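# Put the pet feeder into its taped outline with bowls

## Task

Carry the pet feeder into the outline taped on the table so that its handle tab lines up with the red notch in the outline and each of the two steel bowls rests flat in one of the feeder's wells; it only counts if everything stays that way without the robot holding it.

## Robot and tools

Robot: two six-joint arms, left_arm and right_arm, each ending in a parallel two-finger gripper. Scene frame: origin on the table top midway between the arms, +x out over the table, +z up, and left_arm on the +y side. The words left and right are arm names only and do not match image sides. Arm roots sit at left_arm (+0.025, +0.343, 0) m, quat_wxyz (+0.995, 0, 0, -0.104), and right_arm (+0.018, -0.262, 0) m, quat_wxyz (+1.000, 0, 0, +0.010).

Tool execute_actions takes "actions", a list holding zero or one item, plus an optional "pictures" boolean (images come by default). An empty list only reports the state. An item with "rows" is a move: 1 to 15 rows, with "steps" from 1 to 15 (default 15). Each step lasts 1/30 s and uses one row; when rows run out, the final row is reused. An item with only "steps" (up to 300) is a wait that returns once that many steps have gone by since the previous result. A rejected call moves nothing.

Each row is a single flat list of 14 numbers covering both arms, always all 14 even if one arm stays still: left_arm waist, shoulder, elbow, wrist pitch, wrist yaw, wrist roll, opening, then the same seven for right_arm. The six joint values are absolute target angles in radians, on the same scale as the Joint positions line, not offsets. Stated ranges per arm: waist -2.618 to 3.054, shoulder 0.000 to 3.142, elbow 0.000 to 3.142, wrist pitch -1.571 to 1.571, wrist yaw -1.571 to 1.571, wrist roll -2.094 to 2.094. True ends may differ by up to 0.036 rad. A target more than 0.036 rad outside a range, and further out than the joint's last reading, gets the call rejected; a target beyond the real end is clipped there and the result may print "joint sent to its limit" (possibly about an earlier move). The opening is an absolute value from -1 (closed) to +1 (fully open, 0.094 m between pads).

Motion limits: each step the sent target stays within a fixed lead of the measured angle (waist 0.202, shoulder 0.258, elbow 0.238, wrist pitch 0.573, wrist yaw and roll 0.522 rad), and all joint targets of an arm are pulled back if they would put the gripper over 70 mm from where it is. So large moves need several calls. Friction may leave a joint up to about 0.031 rad short, and tiny changes may do nothing. Between calls, and while you think, arms keep heading to the last row sent until they settle or a step is HELD.

Results: the state line gives, per arm, end_effector_position (m) and end_effector_quat_wxyz in the scene frame; the position is the point between the finger pads, about 1 cm behind the tips, and it can be off, more so at long reach. Fingers point along the gripper's +z and close along its y. Joint positions and Joint velocities list each arm's six joints (rad, rad/s) then pad gap (m, m/s). grip_measured is the measured opening on the command scale, each gripper off by up to about 1 mm. Joint torques list the six arm joints' drive output, with offsets and noise. "joint command not followed" means a clearance check altered or blocked joint targets on some steps; HELD marks steps where your row was partly or fully not sent. MOTOR HOT appears from 75 °C; at 90 °C that arm is stopped for 10 s, and at 100 °C it goes limp and falls; both are OVER-TEMPERATURE FAULT lines. Holding loads heats motors.

Gripping: to keep hold of something, command an opening below grip_measured, about 0.03 below for a firm hold, less for a lighter one. Pads push roughly 50 to 62 N at most, less on parts under about 2 mm thick. Occasionally something briefly pulls on a held part, so grip firmly enough.

zoom_image: "camera" is one of cam_high, cam_low, cam_left_wrist, cam_right_wrist (all 504x504), and "region" is [x0, y0, x1, y1] in that image's pixels from the top-left, at most 504 by 504. It returns a closer view of the latest image. Calibration lines (K, distortion, T_world_to_cam) are given per camera; fixed cameras may be off by a couple of degrees and millimetres, and wrist camera poses follow the reported joints.

read_manual returns only URDF licence texts. finished_scene takes "scene", the current scene's number, ends it irreversibly and reports success; the next scene's task comes in its result. Sending a reply with no tool call ends everything.

Avoid: knocking or placing anything off the table, dropping or slamming the feeder or bowls, pushing very hard, and letting the two arms collide or press on each other. Release everything before finishing so the feeder and bowls rest on their own, and move smoothly with little effort.

Each tool is called after "Request:" as name([rows], argument=value, ...), one row to a line, values as JSON.

## Session

Request:
execute_actions(actions=[])

Scene clock: 0.00 s of 4800.00 s.
left_arm: end_effector_position=(+0.3217, +0.2711, +0.3950) grip_measured=+1.000 end_effector_quat_wxyz=(+0.450, +0.783, +0.410, +0.122) | right_arm: end_effector_position=(+0.1620, -0.5687, +0.2908) grip_measured=+1.000 end_effector_quat_wxyz=(+0.515, +0.392, +0.762, +0.007)
Joint positions: left_arm=[ 0.365  1.402  1.932 -1.419  0.756  2.054  0.094] | right_arm=[-1.557  1.284  1.283 -0.839 -0.89  -0.226  0.094]
Joint velocities: left_arm=[ 0.007 -0.007  0.012 -0.007 -0.022  0.037  0.   ] | right_arm=[-0.022 -0.007 -0.007  0.022 -0.022 -0.081  0.   ]
Joint torques (N m, as the arm reports them, + toward a larger angle): no reading
Motor temperatures (°C, as the motors report them): left_arm=[28 44 39 44 30 28] | right_arm=[28 48 37 28 27 29]
camera_calibration (this result's frames):
cam_left_wrist: T_world_to_cam=[[-0.598851, 0.148379, -0.786995, 0.458446], [0.133014, 0.987466, 0.0849603, -0.307227], [0.789737, -0.0538029, -0.611082, 0.0957071], [0, 0, 0, 1]] pos_world=[0.239823, 0.240501, 0.445382]
cam_right_wrist: T_world_to_cam=[[-0.605087, -0.748026, -0.27263, -0.255976], [-0.649221, 0.661795, -0.374885, 0.627663], [0.460849, -0.0498401, -0.886078, 0.26294], [0, 0, 0, 1]] pos_world=[0.131429, -0.593757, 0.3985]

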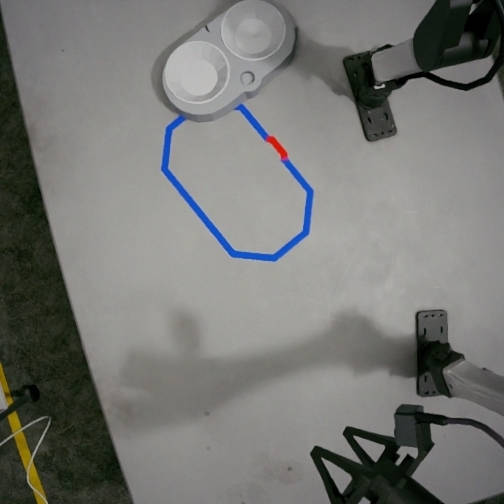

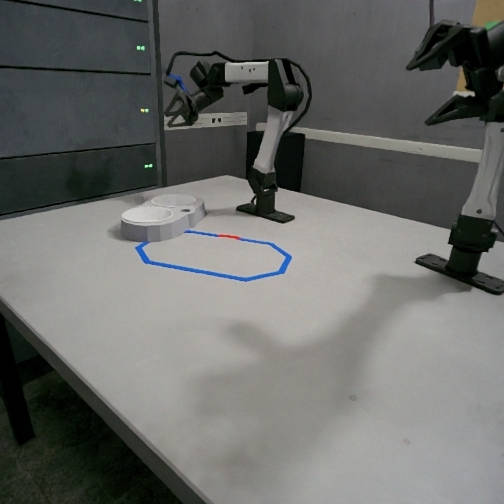

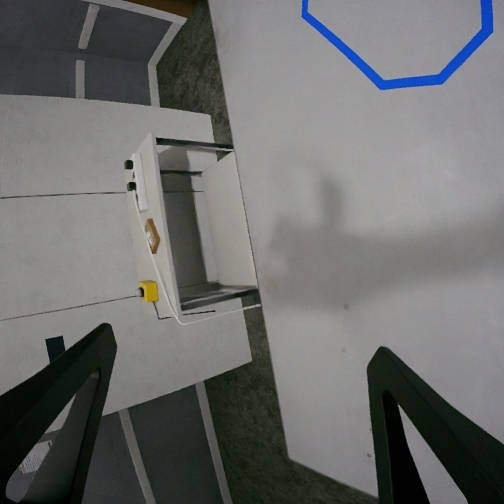

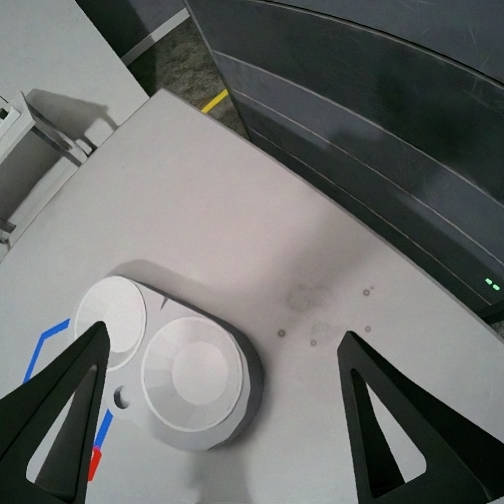

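Request:
zoom_image(camera="cam_high", region=[140, 0, 340, 200])

Request:
zoom_image(camera="cam_high", region=[140, 80, 340, 280])

Region (140, 0, 340, 200) of cam_high's 504x504 image, scaled by 2.520, with more detail than that image has.

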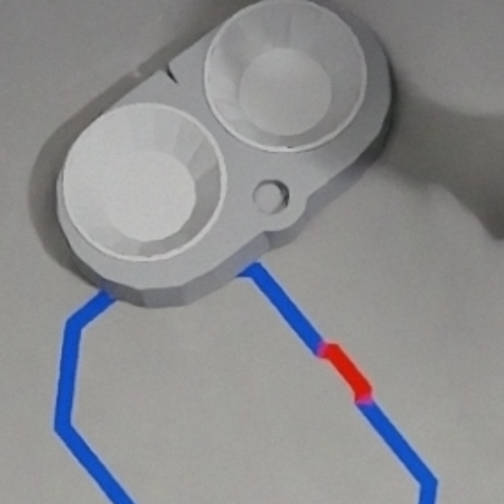

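Region (140, 80, 340, 280) of cam_high's 504x504 image, scaled by 2.520, with more detail than that image has.

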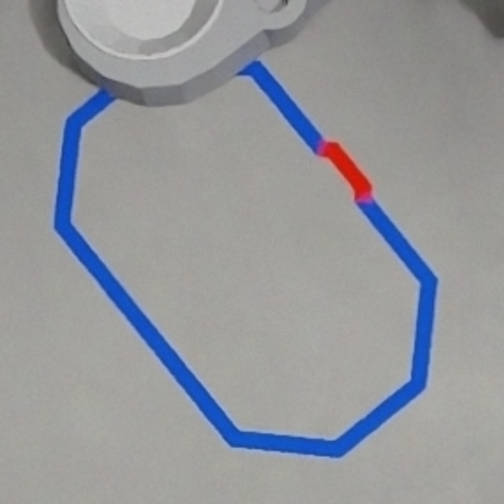

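Request:
execute_actions([
  {"rows":[[0.365,1.402,1.932,-1.419,0.756,2.054,1,-1.54,1.284,1.283,-0.85,-0.87,-0.235,0.9],[0.365,1.402,1.932,-1.419,0.756,2.054,1,-1.515,1.284,1.283,-0.865,-0.845,-0.25,0.8],[0.365,1.402,1.932,-1.419,0.756,2.054,1,-1.48,1.284,1.283,-0.88,-0.815,-0.265,0.7],[0.365,1.402,1.932,-1.419,0.756,2.054,1,-1.44,1.284,1.283,-0.895,-0.785,-0.28,0.6],[0.365,1.402,1.932,-1.419,0.756,2.054,1,-1.395,1.284,1.283,-0.91,-0.755,-0.295,0.5],[0.365,1.402,1.932,-1.419,0.756,2.054,1,-1.35,1.284,1.283,-0.925,-0.725,-0.31,0.4],[0.365,1.402,1.932,-1.419,0.756,2.054,1,-1.305,1.284,1.283,-0.94,-0.695,-0.325,0.3],[0.365,1.402,1.932,-1.419,0.756,2.054,1,-1.26,1.284,1.283,-0.955,-0.665,-0.34,0.2],[0.365,1.402,1.932,-1.419,0.756,2.054,1,-1.215,1.284,1.283,-0.97,-0.635,-0.355,0.1],[0.365,1.402,1.932,-1.419,0.756,2.054,1,-1.17,1.284,1.283,-0.985,-0.605,-0.37,0.0],[0.365,1.402,1.932,-1.419,0.756,2.054,1,-1.125,1.284,1.283,-1.0,-0.575,-0.385,-0.1],[0.365,1.402,1.932,-1.419,0.756,2.054,1,-1.08,1.284,1.283,-1.015,-0.545,-0.40,-0.15],[0.365,1.402,1.932,-1.419,0.756,2.054,1,-1.035,1.284,1.283,-1.03,-0.515,-0.415,-0.15],[0.365,1.402,1.932,-1.419,0.756,2.054,1,-0.99,1.284,1.283,-1.045,-0.485,-0.43,-0.15],[0.365,1.402,1.932,-1.419,0.756,2.054,1,-0.945,1.284,1.283,-1.06,-0.455,-0.445,-0.15]],"steps":15},
], pictures=false)

Request:
execute_actions([
  {"rows":[[0.365,1.402,1.932,-1.419,0.756,2.054,1,-0.90,1.29,1.278,-1.07,-0.425,-0.46,-0.15],[0.365,1.402,1.932,-1.419,0.756,2.054,1,-0.855,1.297,1.272,-1.08,-0.395,-0.475,-0.15],[0.365,1.402,1.932,-1.419,0.756,2.054,1,-0.81,1.304,1.266,-1.09,-0.365,-0.49,-0.15],[0.365,1.402,1.932,-1.419,0.756,2.054,1,-0.765,1.311,1.26,-1.10,-0.335,-0.505,-0.15],[0.365,1.402,1.932,-1.419,0.756,2.054,1,-0.72,1.318,1.254,-1.11,-0.305,-0.52,-0.15],[0.365,1.402,1.932,-1.419,0.756,2.054,1,-0.675,1.325,1.248,-1.12,-0.275,-0.535,-0.15],[0.365,1.402,1.932,-1.419,0.756,2.054,1,-0.63,1.332,1.242,-1.13,-0.245,-0.55,-0.15],[0.365,1.402,1.932,-1.419,0.756,2.054,1,-0.585,1.339,1.236,-1.14,-0.215,-0.565,-0.15],[0.365,1.402,1.932,-1.419,0.756,2.054,1,-0.54,1.346,1.23,-1.15,-0.185,-0.58,-0.15],[0.365,1.402,1.932,-1.419,0.756,2.054,1,-0.495,1.353,1.224,-1.155,-0.155,-0.595,-0.15],[0.365,1.402,1.932,-1.419,0.756,2.054,1,-0.45,1.36,1.218,-1.155,-0.125,-0.61,-0.15],[0.365,1.402,1.932,-1.419,0.756,2.054,1,-0.405,1.37,1.21,-1.155,-0.095,-0.62,-0.15],[0.365,1.402,1.932,-1.419,0.756,2.054,1,-0.36,1.38,1.20,-1.155,-0.065,-0.63,-0.15],[0.365,1.402,1.932,-1.419,0.756,2.054,1,-0.32,1.39,1.19,-1.155,-0.035,-0.64,-0.15],[0.365,1.402,1.932,-1.419,0.756,2.054,1,-0.29,1.40,1.18,-1.155,-0.01,-0.645,-0.15]],"steps":15},
], pictures=false)

Request:
execute_actions([
  {"rows":[[0.365,1.402,1.932,-1.419,0.756,2.054,1,-0.27,1.412,1.17,-1.155,0.005,-0.645,-0.15],[0.365,1.402,1.932,-1.419,0.756,2.054,1,-0.258,1.425,1.16,-1.155,0.005,-0.645,-0.15],[0.365,1.402,1.932,-1.419,0.756,2.054,1,-0.252,1.438,1.15,-1.155,0.005,-0.645,-0.15],[0.365,1.402,1.932,-1.419,0.756,2.054,1,-0.252,1.451,1.14,-1.155,0.005,-0.645,-0.15],[0.365,1.402,1.932,-1.419,0.756,2.054,1,-0.252,1.464,1.13,-1.155,0.005,-0.645,-0.15],[0.365,1.402,1.932,-1.419,0.756,2.054,1,-0.252,1.477,1.12,-1.155,0.005,-0.645,-0.15],[0.365,1.402,1.932,-1.419,0.756,2.054,1,-0.252,1.49,1.11,-1.155,0.005,-0.645,-0.15],[0.365,1.402,1.932,-1.419,0.756,2.054,1,-0.252,1.503,1.10,-1.155,0.005,-0.645,-0.15],[0.365,1.402,1.932,-1.419,0.756,2.054,1,-0.252,1.515,1.092,-1.155,0.005,-0.645,-0.15],[0.365,1.402,1.932,-1.419,0.756,2.054,1,-0.252,1.524,1.087,-1.155,0.005,-0.645,-0.15],[0.365,1.402,1.932,-1.419,0.756,2.054,1,-0.252,1.53,1.085,-1.155,0.005,-0.645,-0.15]],"steps":15},
], pictures=false)

Request:
execute_actions([
  {"steps":12},
])

Scene clock: 110.63 s of 4800.00 s.
left_arm: end_effector_position=(+0.3217, +0.2711, +0.3950) grip_measured=+1.000 end_effector_quat_wxyz=(+0.450, +0.783, +0.410, +0.122) | right_arm: end_effector_position=(+0.2633, -0.4713, +0.2434) grip_measured=-0.147 end_effector_quat_wxyz=(+0.383, +0.205, +0.900, +0.037)
Joint positions: left_arm=[ 0.365  1.402  1.932 -1.419  0.756  2.054  0.094] | right_arm=[-1.021  1.284  1.283 -0.995 -0.576 -0.379  0.04 ]
Joint velocities: left_arm=[-0.002 -0.017 -0.027  0.007 -0.022 -0.125  0.   ] | right_arm=[ 1.267  0.002 -0.012 -0.432  0.813 -0.418 -0.   ]
Joint torques (N m, as the arm reports them, + toward a larger angle): left_arm=[ 0.05 -4.4   6.61  1.35  0.3   0.07] | right_arm=[ 0.31 -5.2   6.77  1.34 -0.22 -0.09]
Motor temperatures (°C, as the motors report them): left_arm=[28 43 42 44 30 28] | right_arm=[28 48 43 34 28 29]
Steps of this call (steps 1 to 90: nothing new was sent; then 107.13 s passed at rest; steps 91 to 105: all 15 steps of this action). Readings (joint positions):
91: left_arm=[0.365 1.402 1.932 -1.419 0.756 2.054] | right_arm=[-1.556 1.284 1.283 -0.841 -0.887 -0.226]
92: left_arm=[0.365 1.402 1.932 -1.419 0.756 2.054] | right_arm=[-1.550 1.284 1.283 -0.844 -0.879 -0.229]
94: left_arm=[0.365 1.402 1.932 -1.419 0.756 2.054] | right_arm=[-1.509 1.284 1.283 -0.856 -0.848 -0.240]
98: left_arm=[0.365 1.402 1.932 -1.419 0.756 2.054] | right_arm=[-1.340 1.284 1.283 -0.898 -0.763 -0.282]
105: the state above

Scene clock: 111.13 s of 4800.00 s.
left_arm: end_effector_position=(+0.3217, +0.2711, +0.3950) grip_measured=+1.000 end_effector_quat_wxyz=(+0.450, +0.783, +0.410, +0.122) | right_arm: end_effector_position=(+0.2971, -0.3333, +0.1578) grip_measured=-0.148 end_effector_quat_wxyz=(+0.153, -0.138, +0.978, -0.002)
Joint positions: left_arm=[ 0.365  1.402  1.932 -1.419  0.756  2.054  0.094] | right_arm=[-0.352  1.376  1.216 -1.133 -0.135 -0.594  0.04 ]
Joint velocities: left_arm=[-0.017  0.022 -0.002  0.037 -0.037  0.051  0.   ] | right_arm=[ 1.101  0.266 -0.252 -0.081  0.799 -0.33  -0.   ]
Joint torques (N m, as the arm reports them, + toward a larger angle): left_arm=[ 0.07 -4.39  6.59  1.35  0.31  0.08] | right_arm=[-0.31 -4.93  5.05  0.73 -0.01 -0.05]
Motor temperatures (°C, as the motors report them): left_arm=[28 43 42 44 30 28] | right_arm=[28 48 43 34 28 29]
Steps of this call (steps 1 to 15: all 15 steps of this action). Readings (joint positions):
1: left_arm=[0.365 1.402 1.932 -1.419 0.756 2.054] | right_arm=[-0.976 1.284 1.283 -1.009 -0.547 -0.393]
2: left_arm=[0.365 1.402 1.932 -1.419 0.756 2.054] | right_arm=[-0.931 1.284 1.283 -1.022 -0.518 -0.408]
4: left_arm=[0.365 1.402 1.932 -1.419 0.756 2.054] | right_arm=[-0.841 1.288 1.283 -1.046 -0.460 -0.438]
8: left_arm=[0.365 1.402 1.932 -1.419 0.756 2.054] | right_arm=[-0.662 1.314 1.271 -1.085 -0.342 -0.497]
15: the state above

Scene clock: 111.63 s of 4800.00 s.
left_arm: end_effector_position=(+0.3217, +0.2711, +0.3950) grip_measured=+1.000 end_effector_quat_wxyz=(+0.450, +0.783, +0.410, +0.122) | right_arm: end_effector_position=(+0.2649, -0.3202, +0.0835) grip_measured=-0.148 end_effector_quat_wxyz=(-0.005, -0.200, +0.980, +0.004)
Joint positions: left_arm=[ 0.365  1.402  1.932 -1.419  0.756  2.054  0.094] | right_arm=[-0.256  1.53   1.099 -1.152 -0.004 -0.638  0.04 ]
Joint velocities: left_arm=[ 0.007 -0.007 -0.002 -0.022  0.022  0.037  0.   ] | right_arm=[-0.017  0.002 -0.007 -0.081  0.081 -0.066  0.   ]
Joint torques (N m, as the arm reports them, + toward a larger angle): left_arm=[ 0.04 -4.41  6.61  1.35  0.3   0.07] | right_arm=[ 0.71 -6.67  5.19  0.21  0.05 -0.07]
Motor temperatures (°C, as the motors report them): left_arm=[28 43 42 44 30 28] | right_arm=[28 48 43 34 28 29]
Steps of this call (steps 1 to 15: all 15 steps of this action). Readings (joint positions):
1: left_arm=[0.365 1.402 1.932 -1.419 0.756 2.054] | right_arm=[-0.316 1.385 1.207 -1.136 -0.110 -0.604]
2: left_arm=[0.365 1.402 1.932 -1.419 0.756 2.054] | right_arm=[-0.289 1.396 1.197 -1.138 -0.090 -0.612]
4: left_arm=[0.365 1.402 1.932 -1.419 0.756 2.054] | right_arm=[-0.260 1.419 1.177 -1.143 -0.061 -0.623]
8: left_arm=[0.365 1.402 1.932 -1.419 0.756 2.054] | right_arm=[-0.256 1.473 1.137 -1.146 -0.025 -0.633]
15: the state above

Scene clock: 112.03 s of 4800.00 s.
left_arm: end_effector_position=(+0.3217, +0.2711, +0.3950) grip_measured=+1.000 end_effector_quat_wxyz=(+0.450, +0.783, +0.410, +0.122) | right_arm: end_effector_position=(+0.2647, -0.3209, +0.0834) grip_measured=-0.148 end_effector_quat_wxyz=(-0.006, -0.200, +0.980, +0.003)
Joint positions: left_arm=[ 0.365  1.402  1.932 -1.419  0.756  2.054  0.094] | right_arm=[-0.256  1.53   1.099 -1.152  0.    -0.639  0.04 ]
Joint velocities: left_arm=[-0.002  0.007 -0.012 -0.037 -0.051  0.066  0.   ] | right_arm=[-0.017 -0.002 -0.002 -0.007 -0.066 -0.051  0.   ]
Joint torques (N m, as the arm reports them, + toward a larger angle): left_arm=[ 0.05 -4.39  6.61  1.35  0.31  0.07] | right_arm=[ 0.68 -6.91  5.04  0.2   0.07 -0.1 ]
Motor temperatures (°C, as the motors report them): left_arm=[28 43 42 44 30 28] | right_arm=[28 48 43 34 28 29]
Steps of this call (steps 1 to 12: the robot went on to your last target). Readings (joint positions):
1: left_arm=[0.365 1.402 1.932 -1.419 0.756 2.054] | right_arm=[-0.256 1.530 1.099 -1.152 -0.003 -0.638]
2: left_arm=[0.365 1.402 1.932 -1.419 0.756 2.054] | right_arm=[-0.256 1.530 1.099 -1.152 -0.002 -0.638]
4: left_arm=[0.365 1.402 1.932 -1.419 0.756 2.054] | right_arm=[-0.256 1.530 1.099 -1.152 -0.001 -0.639]
8: left_arm=[0.365 1.402 1.932 -1.419 0.756 2.054] | right_arm=[-0.256 1.530 1.099 -1.152 -0.000 -0.639]
12: the state above
camera_calibration (this result's frames):
cam_left_wrist: T_world_to_cam=[[-0.598851, 0.148379, -0.786995, 0.458446], [0.133014, 0.987466, 0.0849603, -0.307227], [0.789737, -0.0538029, -0.611082, 0.0957071], [0, 0, 0, 1]] pos_world=[0.239823, 0.240501, 0.445382]
cam_right_wrist: T_world_to_cam=[[0.519183, -0.853329, 0.0477383, -0.423119], [-0.694379, -0.388591, 0.605669, 0.0457325], [-0.498284, -0.347602, -0.794284, 0.194889], [0, 0, 0, 1]] pos_world=[0.348542, -0.275545, 0.147297]

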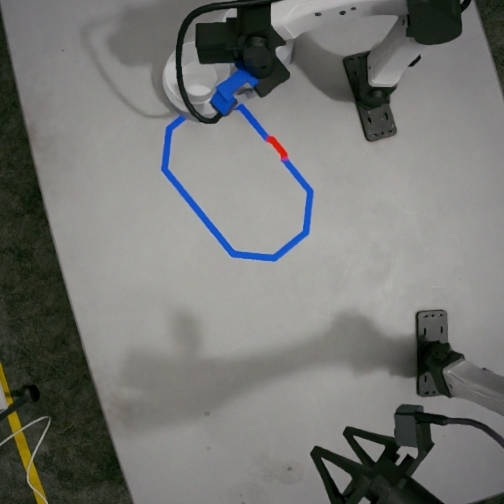

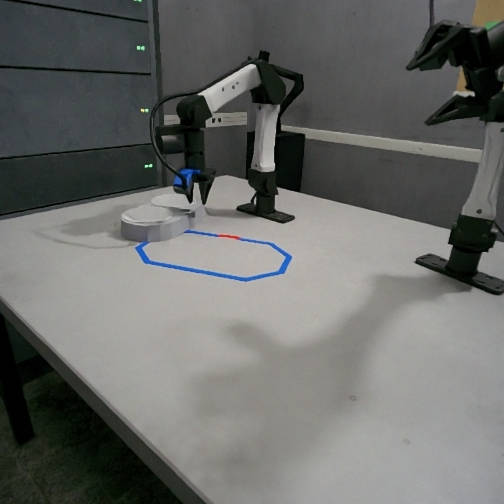

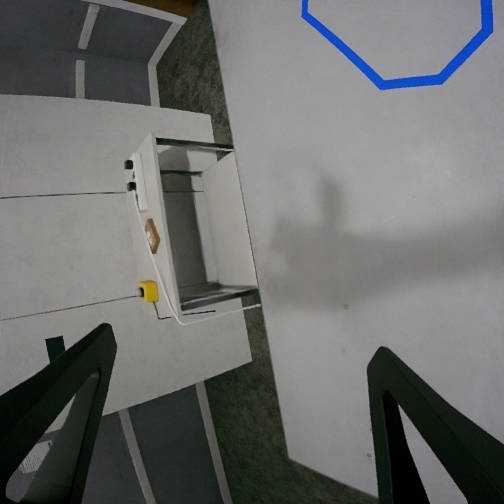

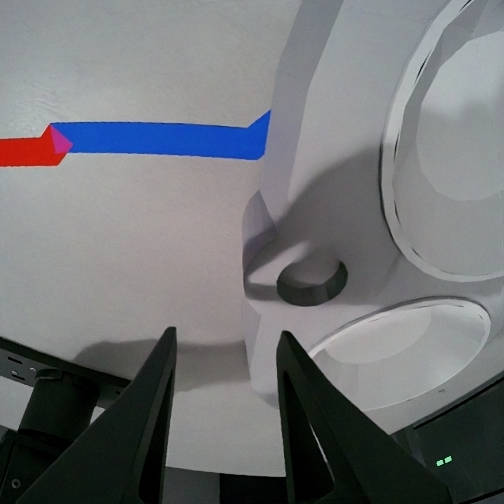

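Request:
execute_actions([
  {"rows":[[0.365,1.402,1.932,-1.419,0.756,2.054,1,-0.265,1.536,1.083,-1.135,0.003,-0.648,-0.15],[0.365,1.402,1.932,-1.419,0.756,2.054,1,-0.272,1.543,1.081,-1.12,0.003,-0.652,-0.15],[0.365,1.402,1.932,-1.419,0.756,2.054,1,-0.278,1.55,1.079,-1.105,0.003,-0.656,-0.15],[0.365,1.402,1.932,-1.419,0.756,2.054,1,-0.282,1.557,1.077,-1.09,0.003,-0.66,-0.15],[0.365,1.402,1.932,-1.419,0.756,2.054,1,-0.284,1.564,1.075,-1.077,0.003,-0.664,-0.15],[0.365,1.402,1.932,-1.419,0.756,2.054,1,-0.284,1.571,1.075,-1.068,0.003,-0.664,-0.15],[0.365,1.402,1.932,-1.419,0.756,2.054,1,-0.284,1.578,1.075,-1.063,0.003,-0.664,-0.15],[0.365,1.402,1.932,-1.419,0.756,2.054,1,-0.284,1.584,1.075,-1.063,0.003,-0.664,-0.15]],"steps":15},
], pictures=false)

Request:
execute_actions([
  {"steps":12},
])

Scene clock: 143.87 s of 4800.00 s.
left_arm: end_effector_position=(+0.3217, +0.2711, +0.3950) grip_measured=+1.000 end_effector_quat_wxyz=(+0.450, +0.783, +0.410, +0.122) | right_arm: end_effector_position=(+0.2788, -0.3300, +0.0715) grip_measured=-0.148 end_effector_quat_wxyz=(+0.004, -0.199, +0.980, -0.003)
Joint positions: left_arm=[ 0.365  1.402  1.932 -1.419  0.756  2.054  0.094] | right_arm=[-0.276  1.579  1.099 -1.08   0.001 -0.657  0.04 ]
Joint velocities: left_arm=[-0.002  0.002  0.002  0.022 -0.007 -0.037  0.   ] | right_arm=[-0.002 -0.012 -0.012  0.007  0.037  0.007 -0.   ]
Joint torques (N m, as the arm reports them, + toward a larger angle): left_arm=[ 0.06 -4.4   6.61  1.35  0.3   0.07] | right_arm=[-0.21 -6.87  4.22  0.43  0.01 -0.1 ]
Motor temperatures (°C, as the motors report them): left_arm=[28 43 42 44 30 28] | right_arm=[28 49 42 31 27 29]
Steps of this call (steps 1 to 15: the robot went on to your last target; steps 16 to 90: nothing new was sent; then 28.33 s passed at rest; steps 91 to 105: all 15 steps of this action). Readings (joint positions):
91: left_arm=[0.365 1.402 1.932 -1.419 0.756 2.054] | right_arm=[-0.256 1.530 1.099 -1.151 0.001 -0.640]
92: left_arm=[0.365 1.402 1.932 -1.419 0.756 2.054] | right_arm=[-0.257 1.530 1.099 -1.149 0.001 -0.641]
94: left_arm=[0.365 1.402 1.932 -1.419 0.756 2.054] | right_arm=[-0.264 1.534 1.099 -1.138 0.001 -0.646]
98: left_arm=[0.365 1.402 1.932 -1.419 0.756 2.054] | right_arm=[-0.276 1.561 1.099 -1.103 0.001 -0.653]
105: the state above

Scene clock: 144.27 s of 4800.00 s.
left_arm: end_effector_position=(+0.3217, +0.2711, +0.3950) grip_measured=+1.000 end_effector_quat_wxyz=(+0.450, +0.783, +0.410, +0.122) | right_arm: end_effector_position=(+0.2797, -0.3303, +0.0715) grip_measured=-0.148 end_effector_quat_wxyz=(+0.006, -0.200, +0.980, -0.003)
Joint positions: left_arm=[ 0.365  1.402  1.932 -1.419  0.756  2.054  0.094] | right_arm=[-0.276  1.579  1.099 -1.076  0.001 -0.659  0.04 ]
Joint velocities: left_arm=[-0.007 -0.002 -0.017  0.007 -0.066 -0.037  0.   ] | right_arm=[ 0.022  0.002 -0.007  0.007 -0.051  0.007 -0.001]
Joint torques (N m, as the arm reports them, + toward a larger angle): left_arm=[ 0.05 -4.39  6.59  1.36  0.3   0.07] | right_arm=[-0.38 -6.9   4.37  0.46  0.   -0.12]
Motor temperatures (°C, as the motors report them): left_arm=[28 43 42 44 30 28] | right_arm=[28 49 42 31 27 29]
Steps of this call (steps 1 to 12: the robot went on to your last target). Readings (joint positions):
1: left_arm=[0.365 1.402 1.932 -1.419 0.756 2.054] | right_arm=[-0.276 1.579 1.099 -1.079 0.001 -0.657]
2: left_arm=[0.365 1.402 1.932 -1.419 0.756 2.054] | right_arm=[-0.276 1.579 1.099 -1.079 0.001 -0.658]
4: left_arm=[0.365 1.402 1.932 -1.419 0.756 2.054] | right_arm=[-0.276 1.579 1.099 -1.077 0.001 -0.658]
8: left_arm=[0.365 1.402 1.932 -1.419 0.756 2.054] | right_arm=[-0.276 1.579 1.099 -1.077 0.001 -0.658]
12: the state above
camera_calibration (this result's frames):
cam_left_wrist: T_world_to_cam=[[-0.598851, 0.148379, -0.786995, 0.458446], [0.133014, 0.987466, 0.0849603, -0.307227], [0.789737, -0.0538029, -0.611082, 0.0957071], [0, 0, 0, 1]] pos_world=[0.239823, 0.240501, 0.445382]
cam_right_wrist: T_world_to_cam=[[0.516753, -0.853532, 0.0667074, -0.43908], [-0.710025, -0.383724, 0.590441, 0.0667548], [-0.478363, -0.352476, -0.804319, 0.183153], [0, 0, 0, 1]] pos_world=[0.361907, -0.284596, 0.137189]

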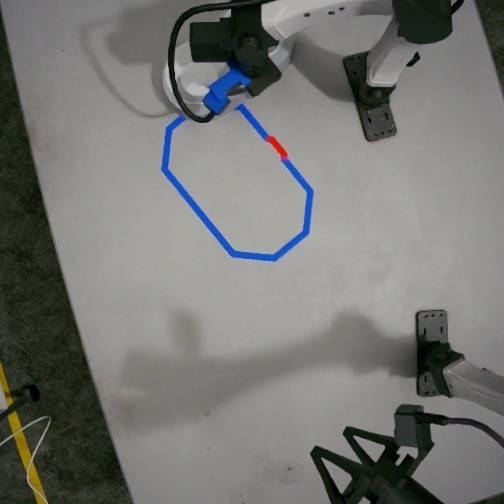

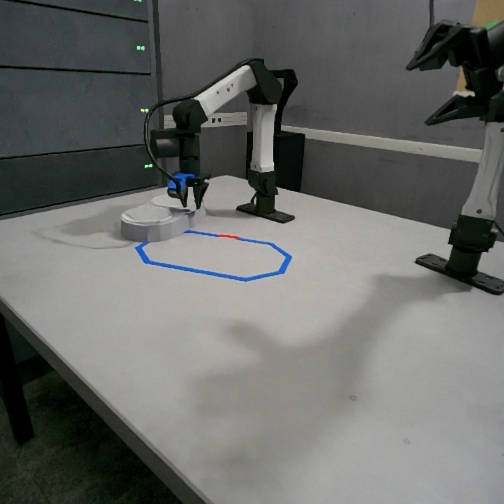

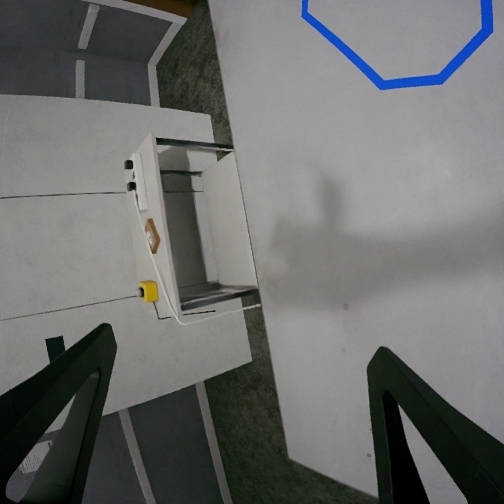

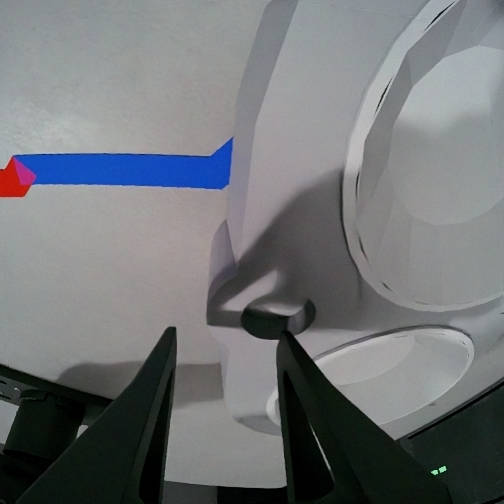

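Request:
execute_actions([
  {"rows":[[0.365,1.402,1.932,-1.419,0.756,2.054,1,-0.28,1.584,1.065,-1.063,0.003,-0.664,-0.15],[0.365,1.402,1.932,-1.419,0.756,2.054,1,-0.28,1.584,1.058,-1.063,0.003,-0.664,-0.15],[0.365,1.402,1.932,-1.419,0.756,2.054,1,-0.28,1.586,1.053,-1.058,0.003,-0.664,-0.15],[0.365,1.402,1.932,-1.419,0.756,2.054,1,-0.28,1.589,1.048,-1.05,0.003,-0.664,-0.15],[0.365,1.402,1.932,-1.419,0.756,2.054,1,-0.28,1.592,1.043,-1.042,0.003,-0.664,-0.15],[0.365,1.402,1.932,-1.419,0.756,2.054,1,-0.28,1.595,1.038,-1.034,0.003,-0.664,-0.15],[0.365,1.402,1.932,-1.419,0.756,2.054,1,-0.28,1.598,1.033,-1.026,0.003,-0.664,-0.15],[0.365,1.402,1.932,-1.419,0.756,2.054,1,-0.28,1.601,1.028,-1.018,0.003,-0.664,-0.15],[0.365,1.402,1.932,-1.419,0.756,2.054,1,-0.28,1.604,1.024,-1.01,0.003,-0.664,-0.15],[0.365,1.402,1.932,-1.419,0.756,2.054,1,-0.28,1.606,1.02,-1.003,0.003,-0.664,-0.15],[0.365,1.402,1.932,-1.419,0.756,2.054,1,-0.28,1.606,1.018,-0.998,0.003,-0.664,-0.15]],"steps":15},
], pictures=false)

Request:
execute_actions([
  {"steps":10},
])

Scene clock: 171.37 s of 4800.00 s.
left_arm: end_effector_position=(+0.3217, +0.2711, +0.3950) grip_measured=+1.000 end_effector_quat_wxyz=(+0.450, +0.783, +0.410, +0.122) | right_arm: end_effector_position=(+0.2742, -0.3289, +0.0534) grip_measured=-0.148 end_effector_quat_wxyz=(-0.003, -0.200, +0.980, +0.001)
Joint positions: left_arm=[ 0.365  1.402  1.932 -1.419  0.756  2.054  0.094] | right_arm=[-0.276  1.596  1.041 -1.022  0.001 -0.659  0.04 ]
Joint velocities: left_arm=[-0.007  0.012  0.002  0.037  0.037 -0.022  0.   ] | right_arm=[ 0.007  0.066 -0.046  0.081 -0.022  0.007 -0.001]
Joint torques (N m, as the arm reports them, + toward a larger angle): left_arm=[ 0.03 -4.39  6.59  1.35  0.3   0.08] | right_arm=[-0.02 -6.92  4.71  0.3  -0.03 -0.15]
Motor temperatures (°C, as the motors report them): left_arm=[28 43 42 43 30 28] | right_arm=[28 49 41 30 27 29]
Steps of this call (steps 1 to 15: the robot went on to your last target; steps 16 to 90: nothing new was sent; then 23.60 s passed at rest; steps 91 to 105: all 15 steps of this action). Readings (joint positions):
91: left_arm=[0.365 1.402 1.932 -1.419 0.756 2.054] | right_arm=[-0.276 1.579 1.097 -1.075 0.001 -0.659]
92: left_arm=[0.365 1.402 1.932 -1.419 0.756 2.054] | right_arm=[-0.276 1.579 1.093 -1.073 0.001 -0.659]
94: left_arm=[0.365 1.402 1.932 -1.419 0.756 2.054] | right_arm=[-0.276 1.579 1.080 -1.069 0.001 -0.659]
98: left_arm=[0.365 1.402 1.932 -1.419 0.756 2.054] | right_arm=[-0.276 1.583 1.057 -1.056 0.001 -0.659]
105: the state above

Scene clock: 171.70 s of 4800.00 s.
left_arm: end_effector_position=(+0.3217, +0.2711, +0.3950) grip_measured=+1.000 end_effector_quat_wxyz=(+0.450, +0.783, +0.410, +0.122) | right_arm: end_effector_position=(+0.2759, -0.3293, +0.0523) grip_measured=-0.148 end_effector_quat_wxyz=(-0.000, -0.200, +0.980, -0.000)
Joint positions: left_arm=[ 0.365  1.402  1.932 -1.419  0.756  2.054  0.094] | right_arm=[-0.276  1.598  1.039 -1.011  0.001 -0.659  0.04 ]
Joint velocities: left_arm=[-0.017 -0.002  0.032 -0.007  0.051  0.007  0.   ] | right_arm=[ 0.002  0.012 -0.007 -0.022 -0.022 -0.022  0.001]
Joint torques (N m, as the arm reports them, + toward a larger angle): left_arm=[ 0.05 -4.4   6.6   1.34  0.31  0.07] | right_arm=[-0.04 -6.76  4.33  0.4   0.   -0.1 ]
Motor temperatures (°C, as the motors report them): left_arm=[28 43 42 43 30 28] | right_arm=[28 49 41 30 27 29]
Steps of this call (steps 1 to 10: the robot went on to your last target). Readings (joint positions):
1: left_arm=[0.365 1.402 1.932 -1.419 0.756 2.054] | right_arm=[-0.276 1.598 1.039 -1.018 0.001 -0.659]
2: left_arm=[0.365 1.402 1.932 -1.419 0.756 2.054] | right_arm=[-0.276 1.598 1.039 -1.016 0.001 -0.659]
4: left_arm=[0.365 1.402 1.932 -1.419 0.756 2.054] | right_arm=[-0.276 1.598 1.039 -1.014 0.001 -0.659]
8: left_arm=[0.365 1.402 1.932 -1.419 0.756 2.054] | right_arm=[-0.276 1.598 1.039 -1.012 0.001 -0.659]
10: the state above
camera_calibration (this result's frames):
cam_left_wrist: T_world_to_cam=[[-0.598851, 0.148379, -0.786995, 0.458446], [0.133014, 0.987466, 0.0849603, -0.307227], [0.789737, -0.0538029, -0.611082, 0.0957071], [0, 0, 0, 1]] pos_world=[0.239823, 0.240501, 0.445382]
cam_right_wrist: T_world_to_cam=[[0.518251, -0.853336, 0.0568536, -0.434854], [-0.701554, -0.386168, 0.598912, 0.0721792], [-0.489119, -0.350273, -0.798794, 0.169572], [0, 0, 0, 1]] pos_world=[0.358942, -0.283807, 0.116947]

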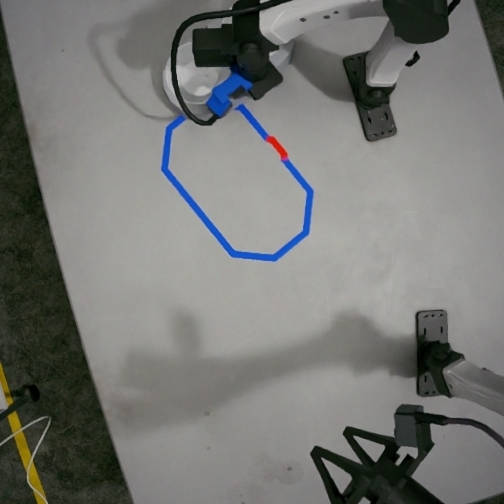

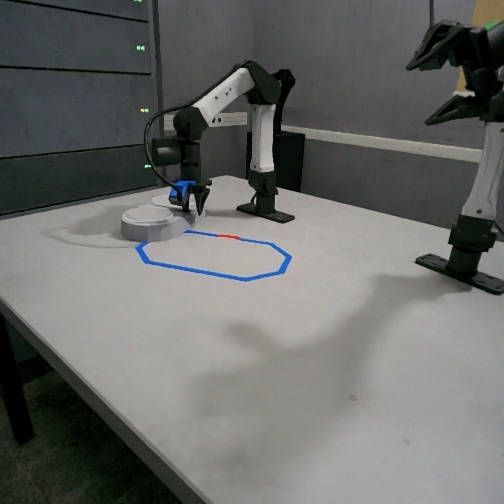

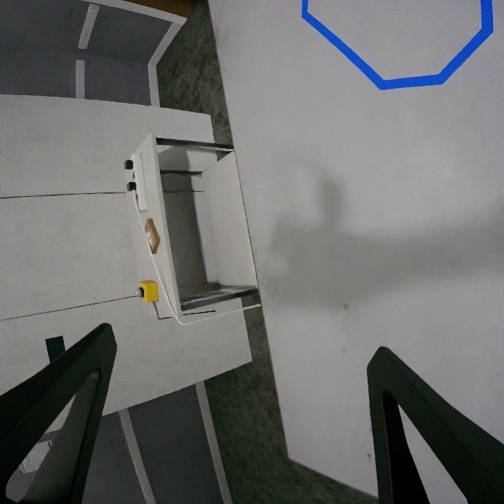

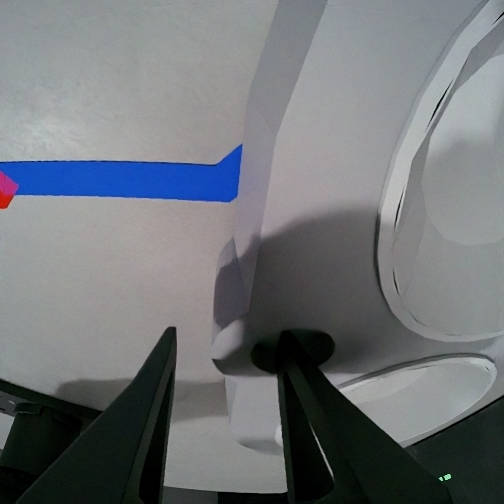

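Request:
execute_actions([
  {"rows":[[0.365,1.402,1.932,-1.419,0.756,2.054,1,-0.278,1.608,1.012,-0.993,0.003,-0.664,-0.15],[0.365,1.402,1.932,-1.419,0.756,2.054,1,-0.278,1.61,1.006,-0.988,0.003,-0.664,-0.15],[0.365,1.402,1.932,-1.419,0.756,2.054,1,-0.278,1.612,1.0,-0.983,0.003,-0.664,-0.15]],"steps":10},
], pictures=false)

Scene clock: 186.80 s of 4800.00 s.
left_arm: end_effector_position=(+0.3217, +0.2711, +0.3950) grip_measured=+1.000 end_effector_quat_wxyz=(+0.450, +0.783, +0.410, +0.122) | right_arm: end_effector_position=(+0.2754, -0.3293, +0.0495) grip_measured=-0.148 end_effector_quat_wxyz=(+0.000, -0.200, +0.980, -0.001)
Joint positions: left_arm=[ 0.365  1.402  1.932 -1.419  0.756  2.054  0.094] | right_arm=[-0.276  1.598  1.027 -0.998  0.001 -0.66   0.04 ]
Joint velocities: left_arm=[-0.002 -0.007 -0.007 -0.066 -0.051 -0.037  0.   ] | right_arm=[-0.007 -0.007 -0.002 -0.022 -0.007 -0.081 -0.001]
Joint torques (N m, as the arm reports them, + toward a larger angle): left_arm=[ 0.04 -4.4   6.59  1.35  0.3   0.07] | right_arm=[ 0.13 -6.3   3.92  0.38 -0.02 -0.08]
Motor temperatures (°C, as the motors report them): left_arm=[28 42 42 43 30 28] | right_arm=[28 49 40 30 27 29]
Steps of this call (steps 1 to 30: the robot went on to your last target; steps 31 to 100: nothing new was sent; then 11.43 s passed at rest; steps 101 to 110: all 10 steps of this action). Readings (joint positions):
101: left_arm=[0.365 1.402 1.932 -1.419 0.756 2.054] | right_arm=[-0.276 1.598 1.039 -1.010 0.001 -0.659]
102: left_arm=[0.365 1.402 1.932 -1.419 0.756 2.054] | right_arm=[-0.276 1.598 1.038 -1.009 0.001 -0.659]
104: left_arm=[0.365 1.402 1.932 -1.419 0.756 2.054] | right_arm=[-0.276 1.598 1.030 -1.001 0.001 -0.659]
108: left_arm=[0.365 1.402 1.932 -1.419 0.756 2.054] | right_arm=[-0.276 1.598 1.027 -0.998 0.001 -0.660]
110: the state above

Request:
execute_actions([
  {"rows":[[0.365,1.402,1.932,-1.419,0.756,2.054,1,-0.276,1.598,1.027,-0.998,0,-0.66,-0.25],[0.365,1.402,1.932,-1.419,0.756,2.054,1,-0.276,1.598,1.027,-0.998,0,-0.66,-0.33],[0.365,1.402,1.932,-1.419,0.756,2.054,1,-0.276,1.598,1.027,-0.998,0,-0.66,-0.4],[0.365,1.402,1.932,-1.419,0.756,2.054,1,-0.276,1.598,1.027,-0.998,0,-0.66,-0.46],[0.365,1.402,1.932,-1.419,0.756,2.054,1,-0.276,1.598,1.027,-0.998,0,-0.66,-0.5],[0.365,1.402,1.932,-1.419,0.756,2.054,1,-0.276,1.598,1.027,-0.998,0,-0.66,-0.54],[0.365,1.402,1.932,-1.419,0.756,2.054,1,-0.276,1.598,1.027,-0.998,0,-0.66,-0.57],[0.365,1.402,1.932,-1.419,0.756,2.054,1,-0.276,1.598,1.027,-0.998,0,-0.66,-0.6],[0.365,1.402,1.932,-1.419,0.756,2.054,1,-0.276,1.598,1.027,-0.998,0,-0.66,-0.63],[0.365,1.402,1.932,-1.419,0.756,2.054,1,-0.276,1.598,1.027,-0.998,0,-0.66,-0.66],[0.365,1.402,1.932,-1.419,0.756,2.054,1,-0.276,1.598,1.027,-0.998,0,-0.66,-0.69],[0.365,1.402,1.932,-1.419,0.756,2.054,1,-0.276,1.598,1.027,-0.998,0,-0.66,-0.705]],"steps":15},
])

Scene clock: 203.77 s of 4800.00 s.
left_arm: end_effector_position=(+0.3217, +0.2711, +0.3950) grip_measured=+1.000 end_effector_quat_wxyz=(+0.450, +0.783, +0.410, +0.122) | right_arm: end_effector_position=(+0.2755, -0.3294, +0.0495) grip_measured=-0.675 end_effector_quat_wxyz=(+0.001, -0.200, +0.980, -0.001)
Joint positions: left_arm=[ 0.365  1.402  1.932 -1.419  0.756  2.054  0.094] | right_arm=[-0.276  1.598  1.027 -0.997  0.002 -0.66   0.015]
Joint velocities: left_arm=[-0.007  0.017 -0.007 -0.022  0.022  0.051  0.   ] | right_arm=[-0.002 -0.002  0.007 -0.037  0.081  0.022 -0.001]
Joint torques (N m, as the arm reports them, + toward a larger angle): left_arm=[ 0.07 -4.41  6.56  1.35  0.31  0.08] | right_arm=[ 0.36 -7.32  5.71  0.27 -0.09 -0.04]
Motor temperatures (°C, as the motors report them): left_arm=[28 42 43 43 30 28] | right_arm=[28 48 40 30 27 29]
Steps of this call (steps 1 to 15: the robot went on to your last target; steps 16 to 90: nothing new was sent; then 13.47 s passed at rest; steps 91 to 105: all 15 steps of this action). Readings (joint positions):
91: left_arm=[0.365 1.402 1.932 -1.419 0.756 2.054] | right_arm=[-0.276 1.598 1.027 -0.997 0.002 -0.660]
92: left_arm=[0.365 1.402 1.932 -1.419 0.756 2.054] | right_arm=[-0.276 1.598 1.027 -0.995 0.003 -0.660]
94: left_arm=[0.365 1.402 1.932 -1.419 0.756 2.054] | right_arm=[-0.276 1.598 1.027 -0.992 0.004 -0.660]
98: left_arm=[0.365 1.402 1.932 -1.419 0.756 2.054] | right_arm=[-0.276 1.598 1.027 -0.992 0.004 -0.661]
105: the state above
camera_calibration (this result's frames):
cam_left_wrist: T_world_to_cam=[[-0.598851, 0.148379, -0.786995, 0.458446], [0.133014, 0.987466, 0.0849603, -0.307227], [0.789737, -0.0538029, -0.611082, 0.0957071], [0, 0, 0, 1]] pos_world=[0.239823, 0.240501, 0.445382]
cam_right_wrist: T_world_to_cam=[[0.518785, -0.852865, 0.0590259, -0.434602], [-0.702468, -0.385914, 0.598004, 0.0739528], [-0.487238, -0.351699, -0.799317, 0.166142], [0, 0, 0, 1]] pos_world=[0.358365, -0.283686, 0.114229]

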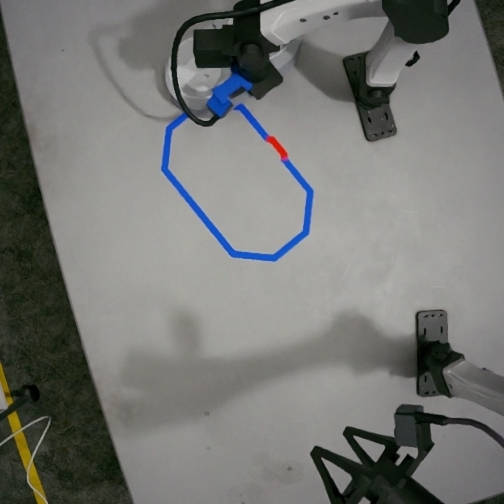

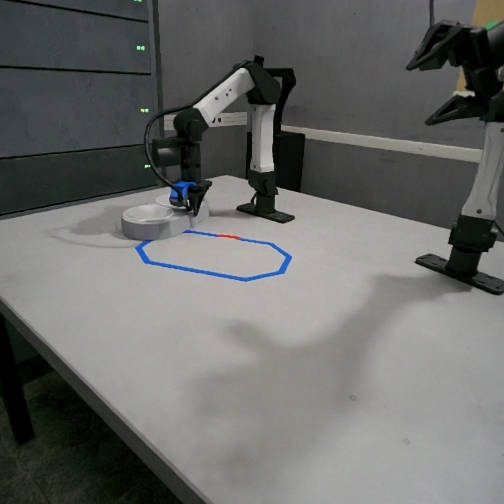

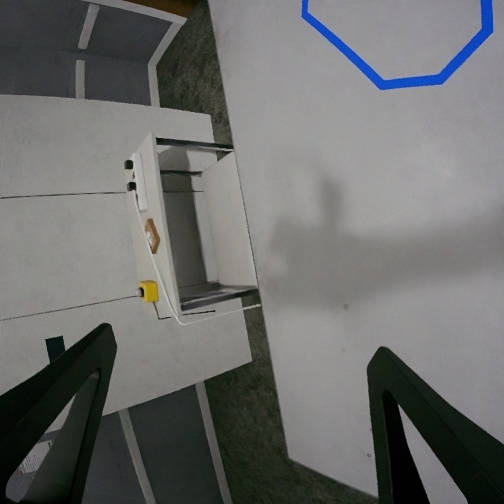

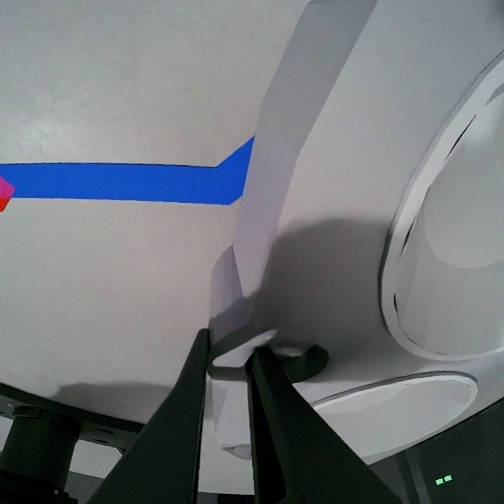

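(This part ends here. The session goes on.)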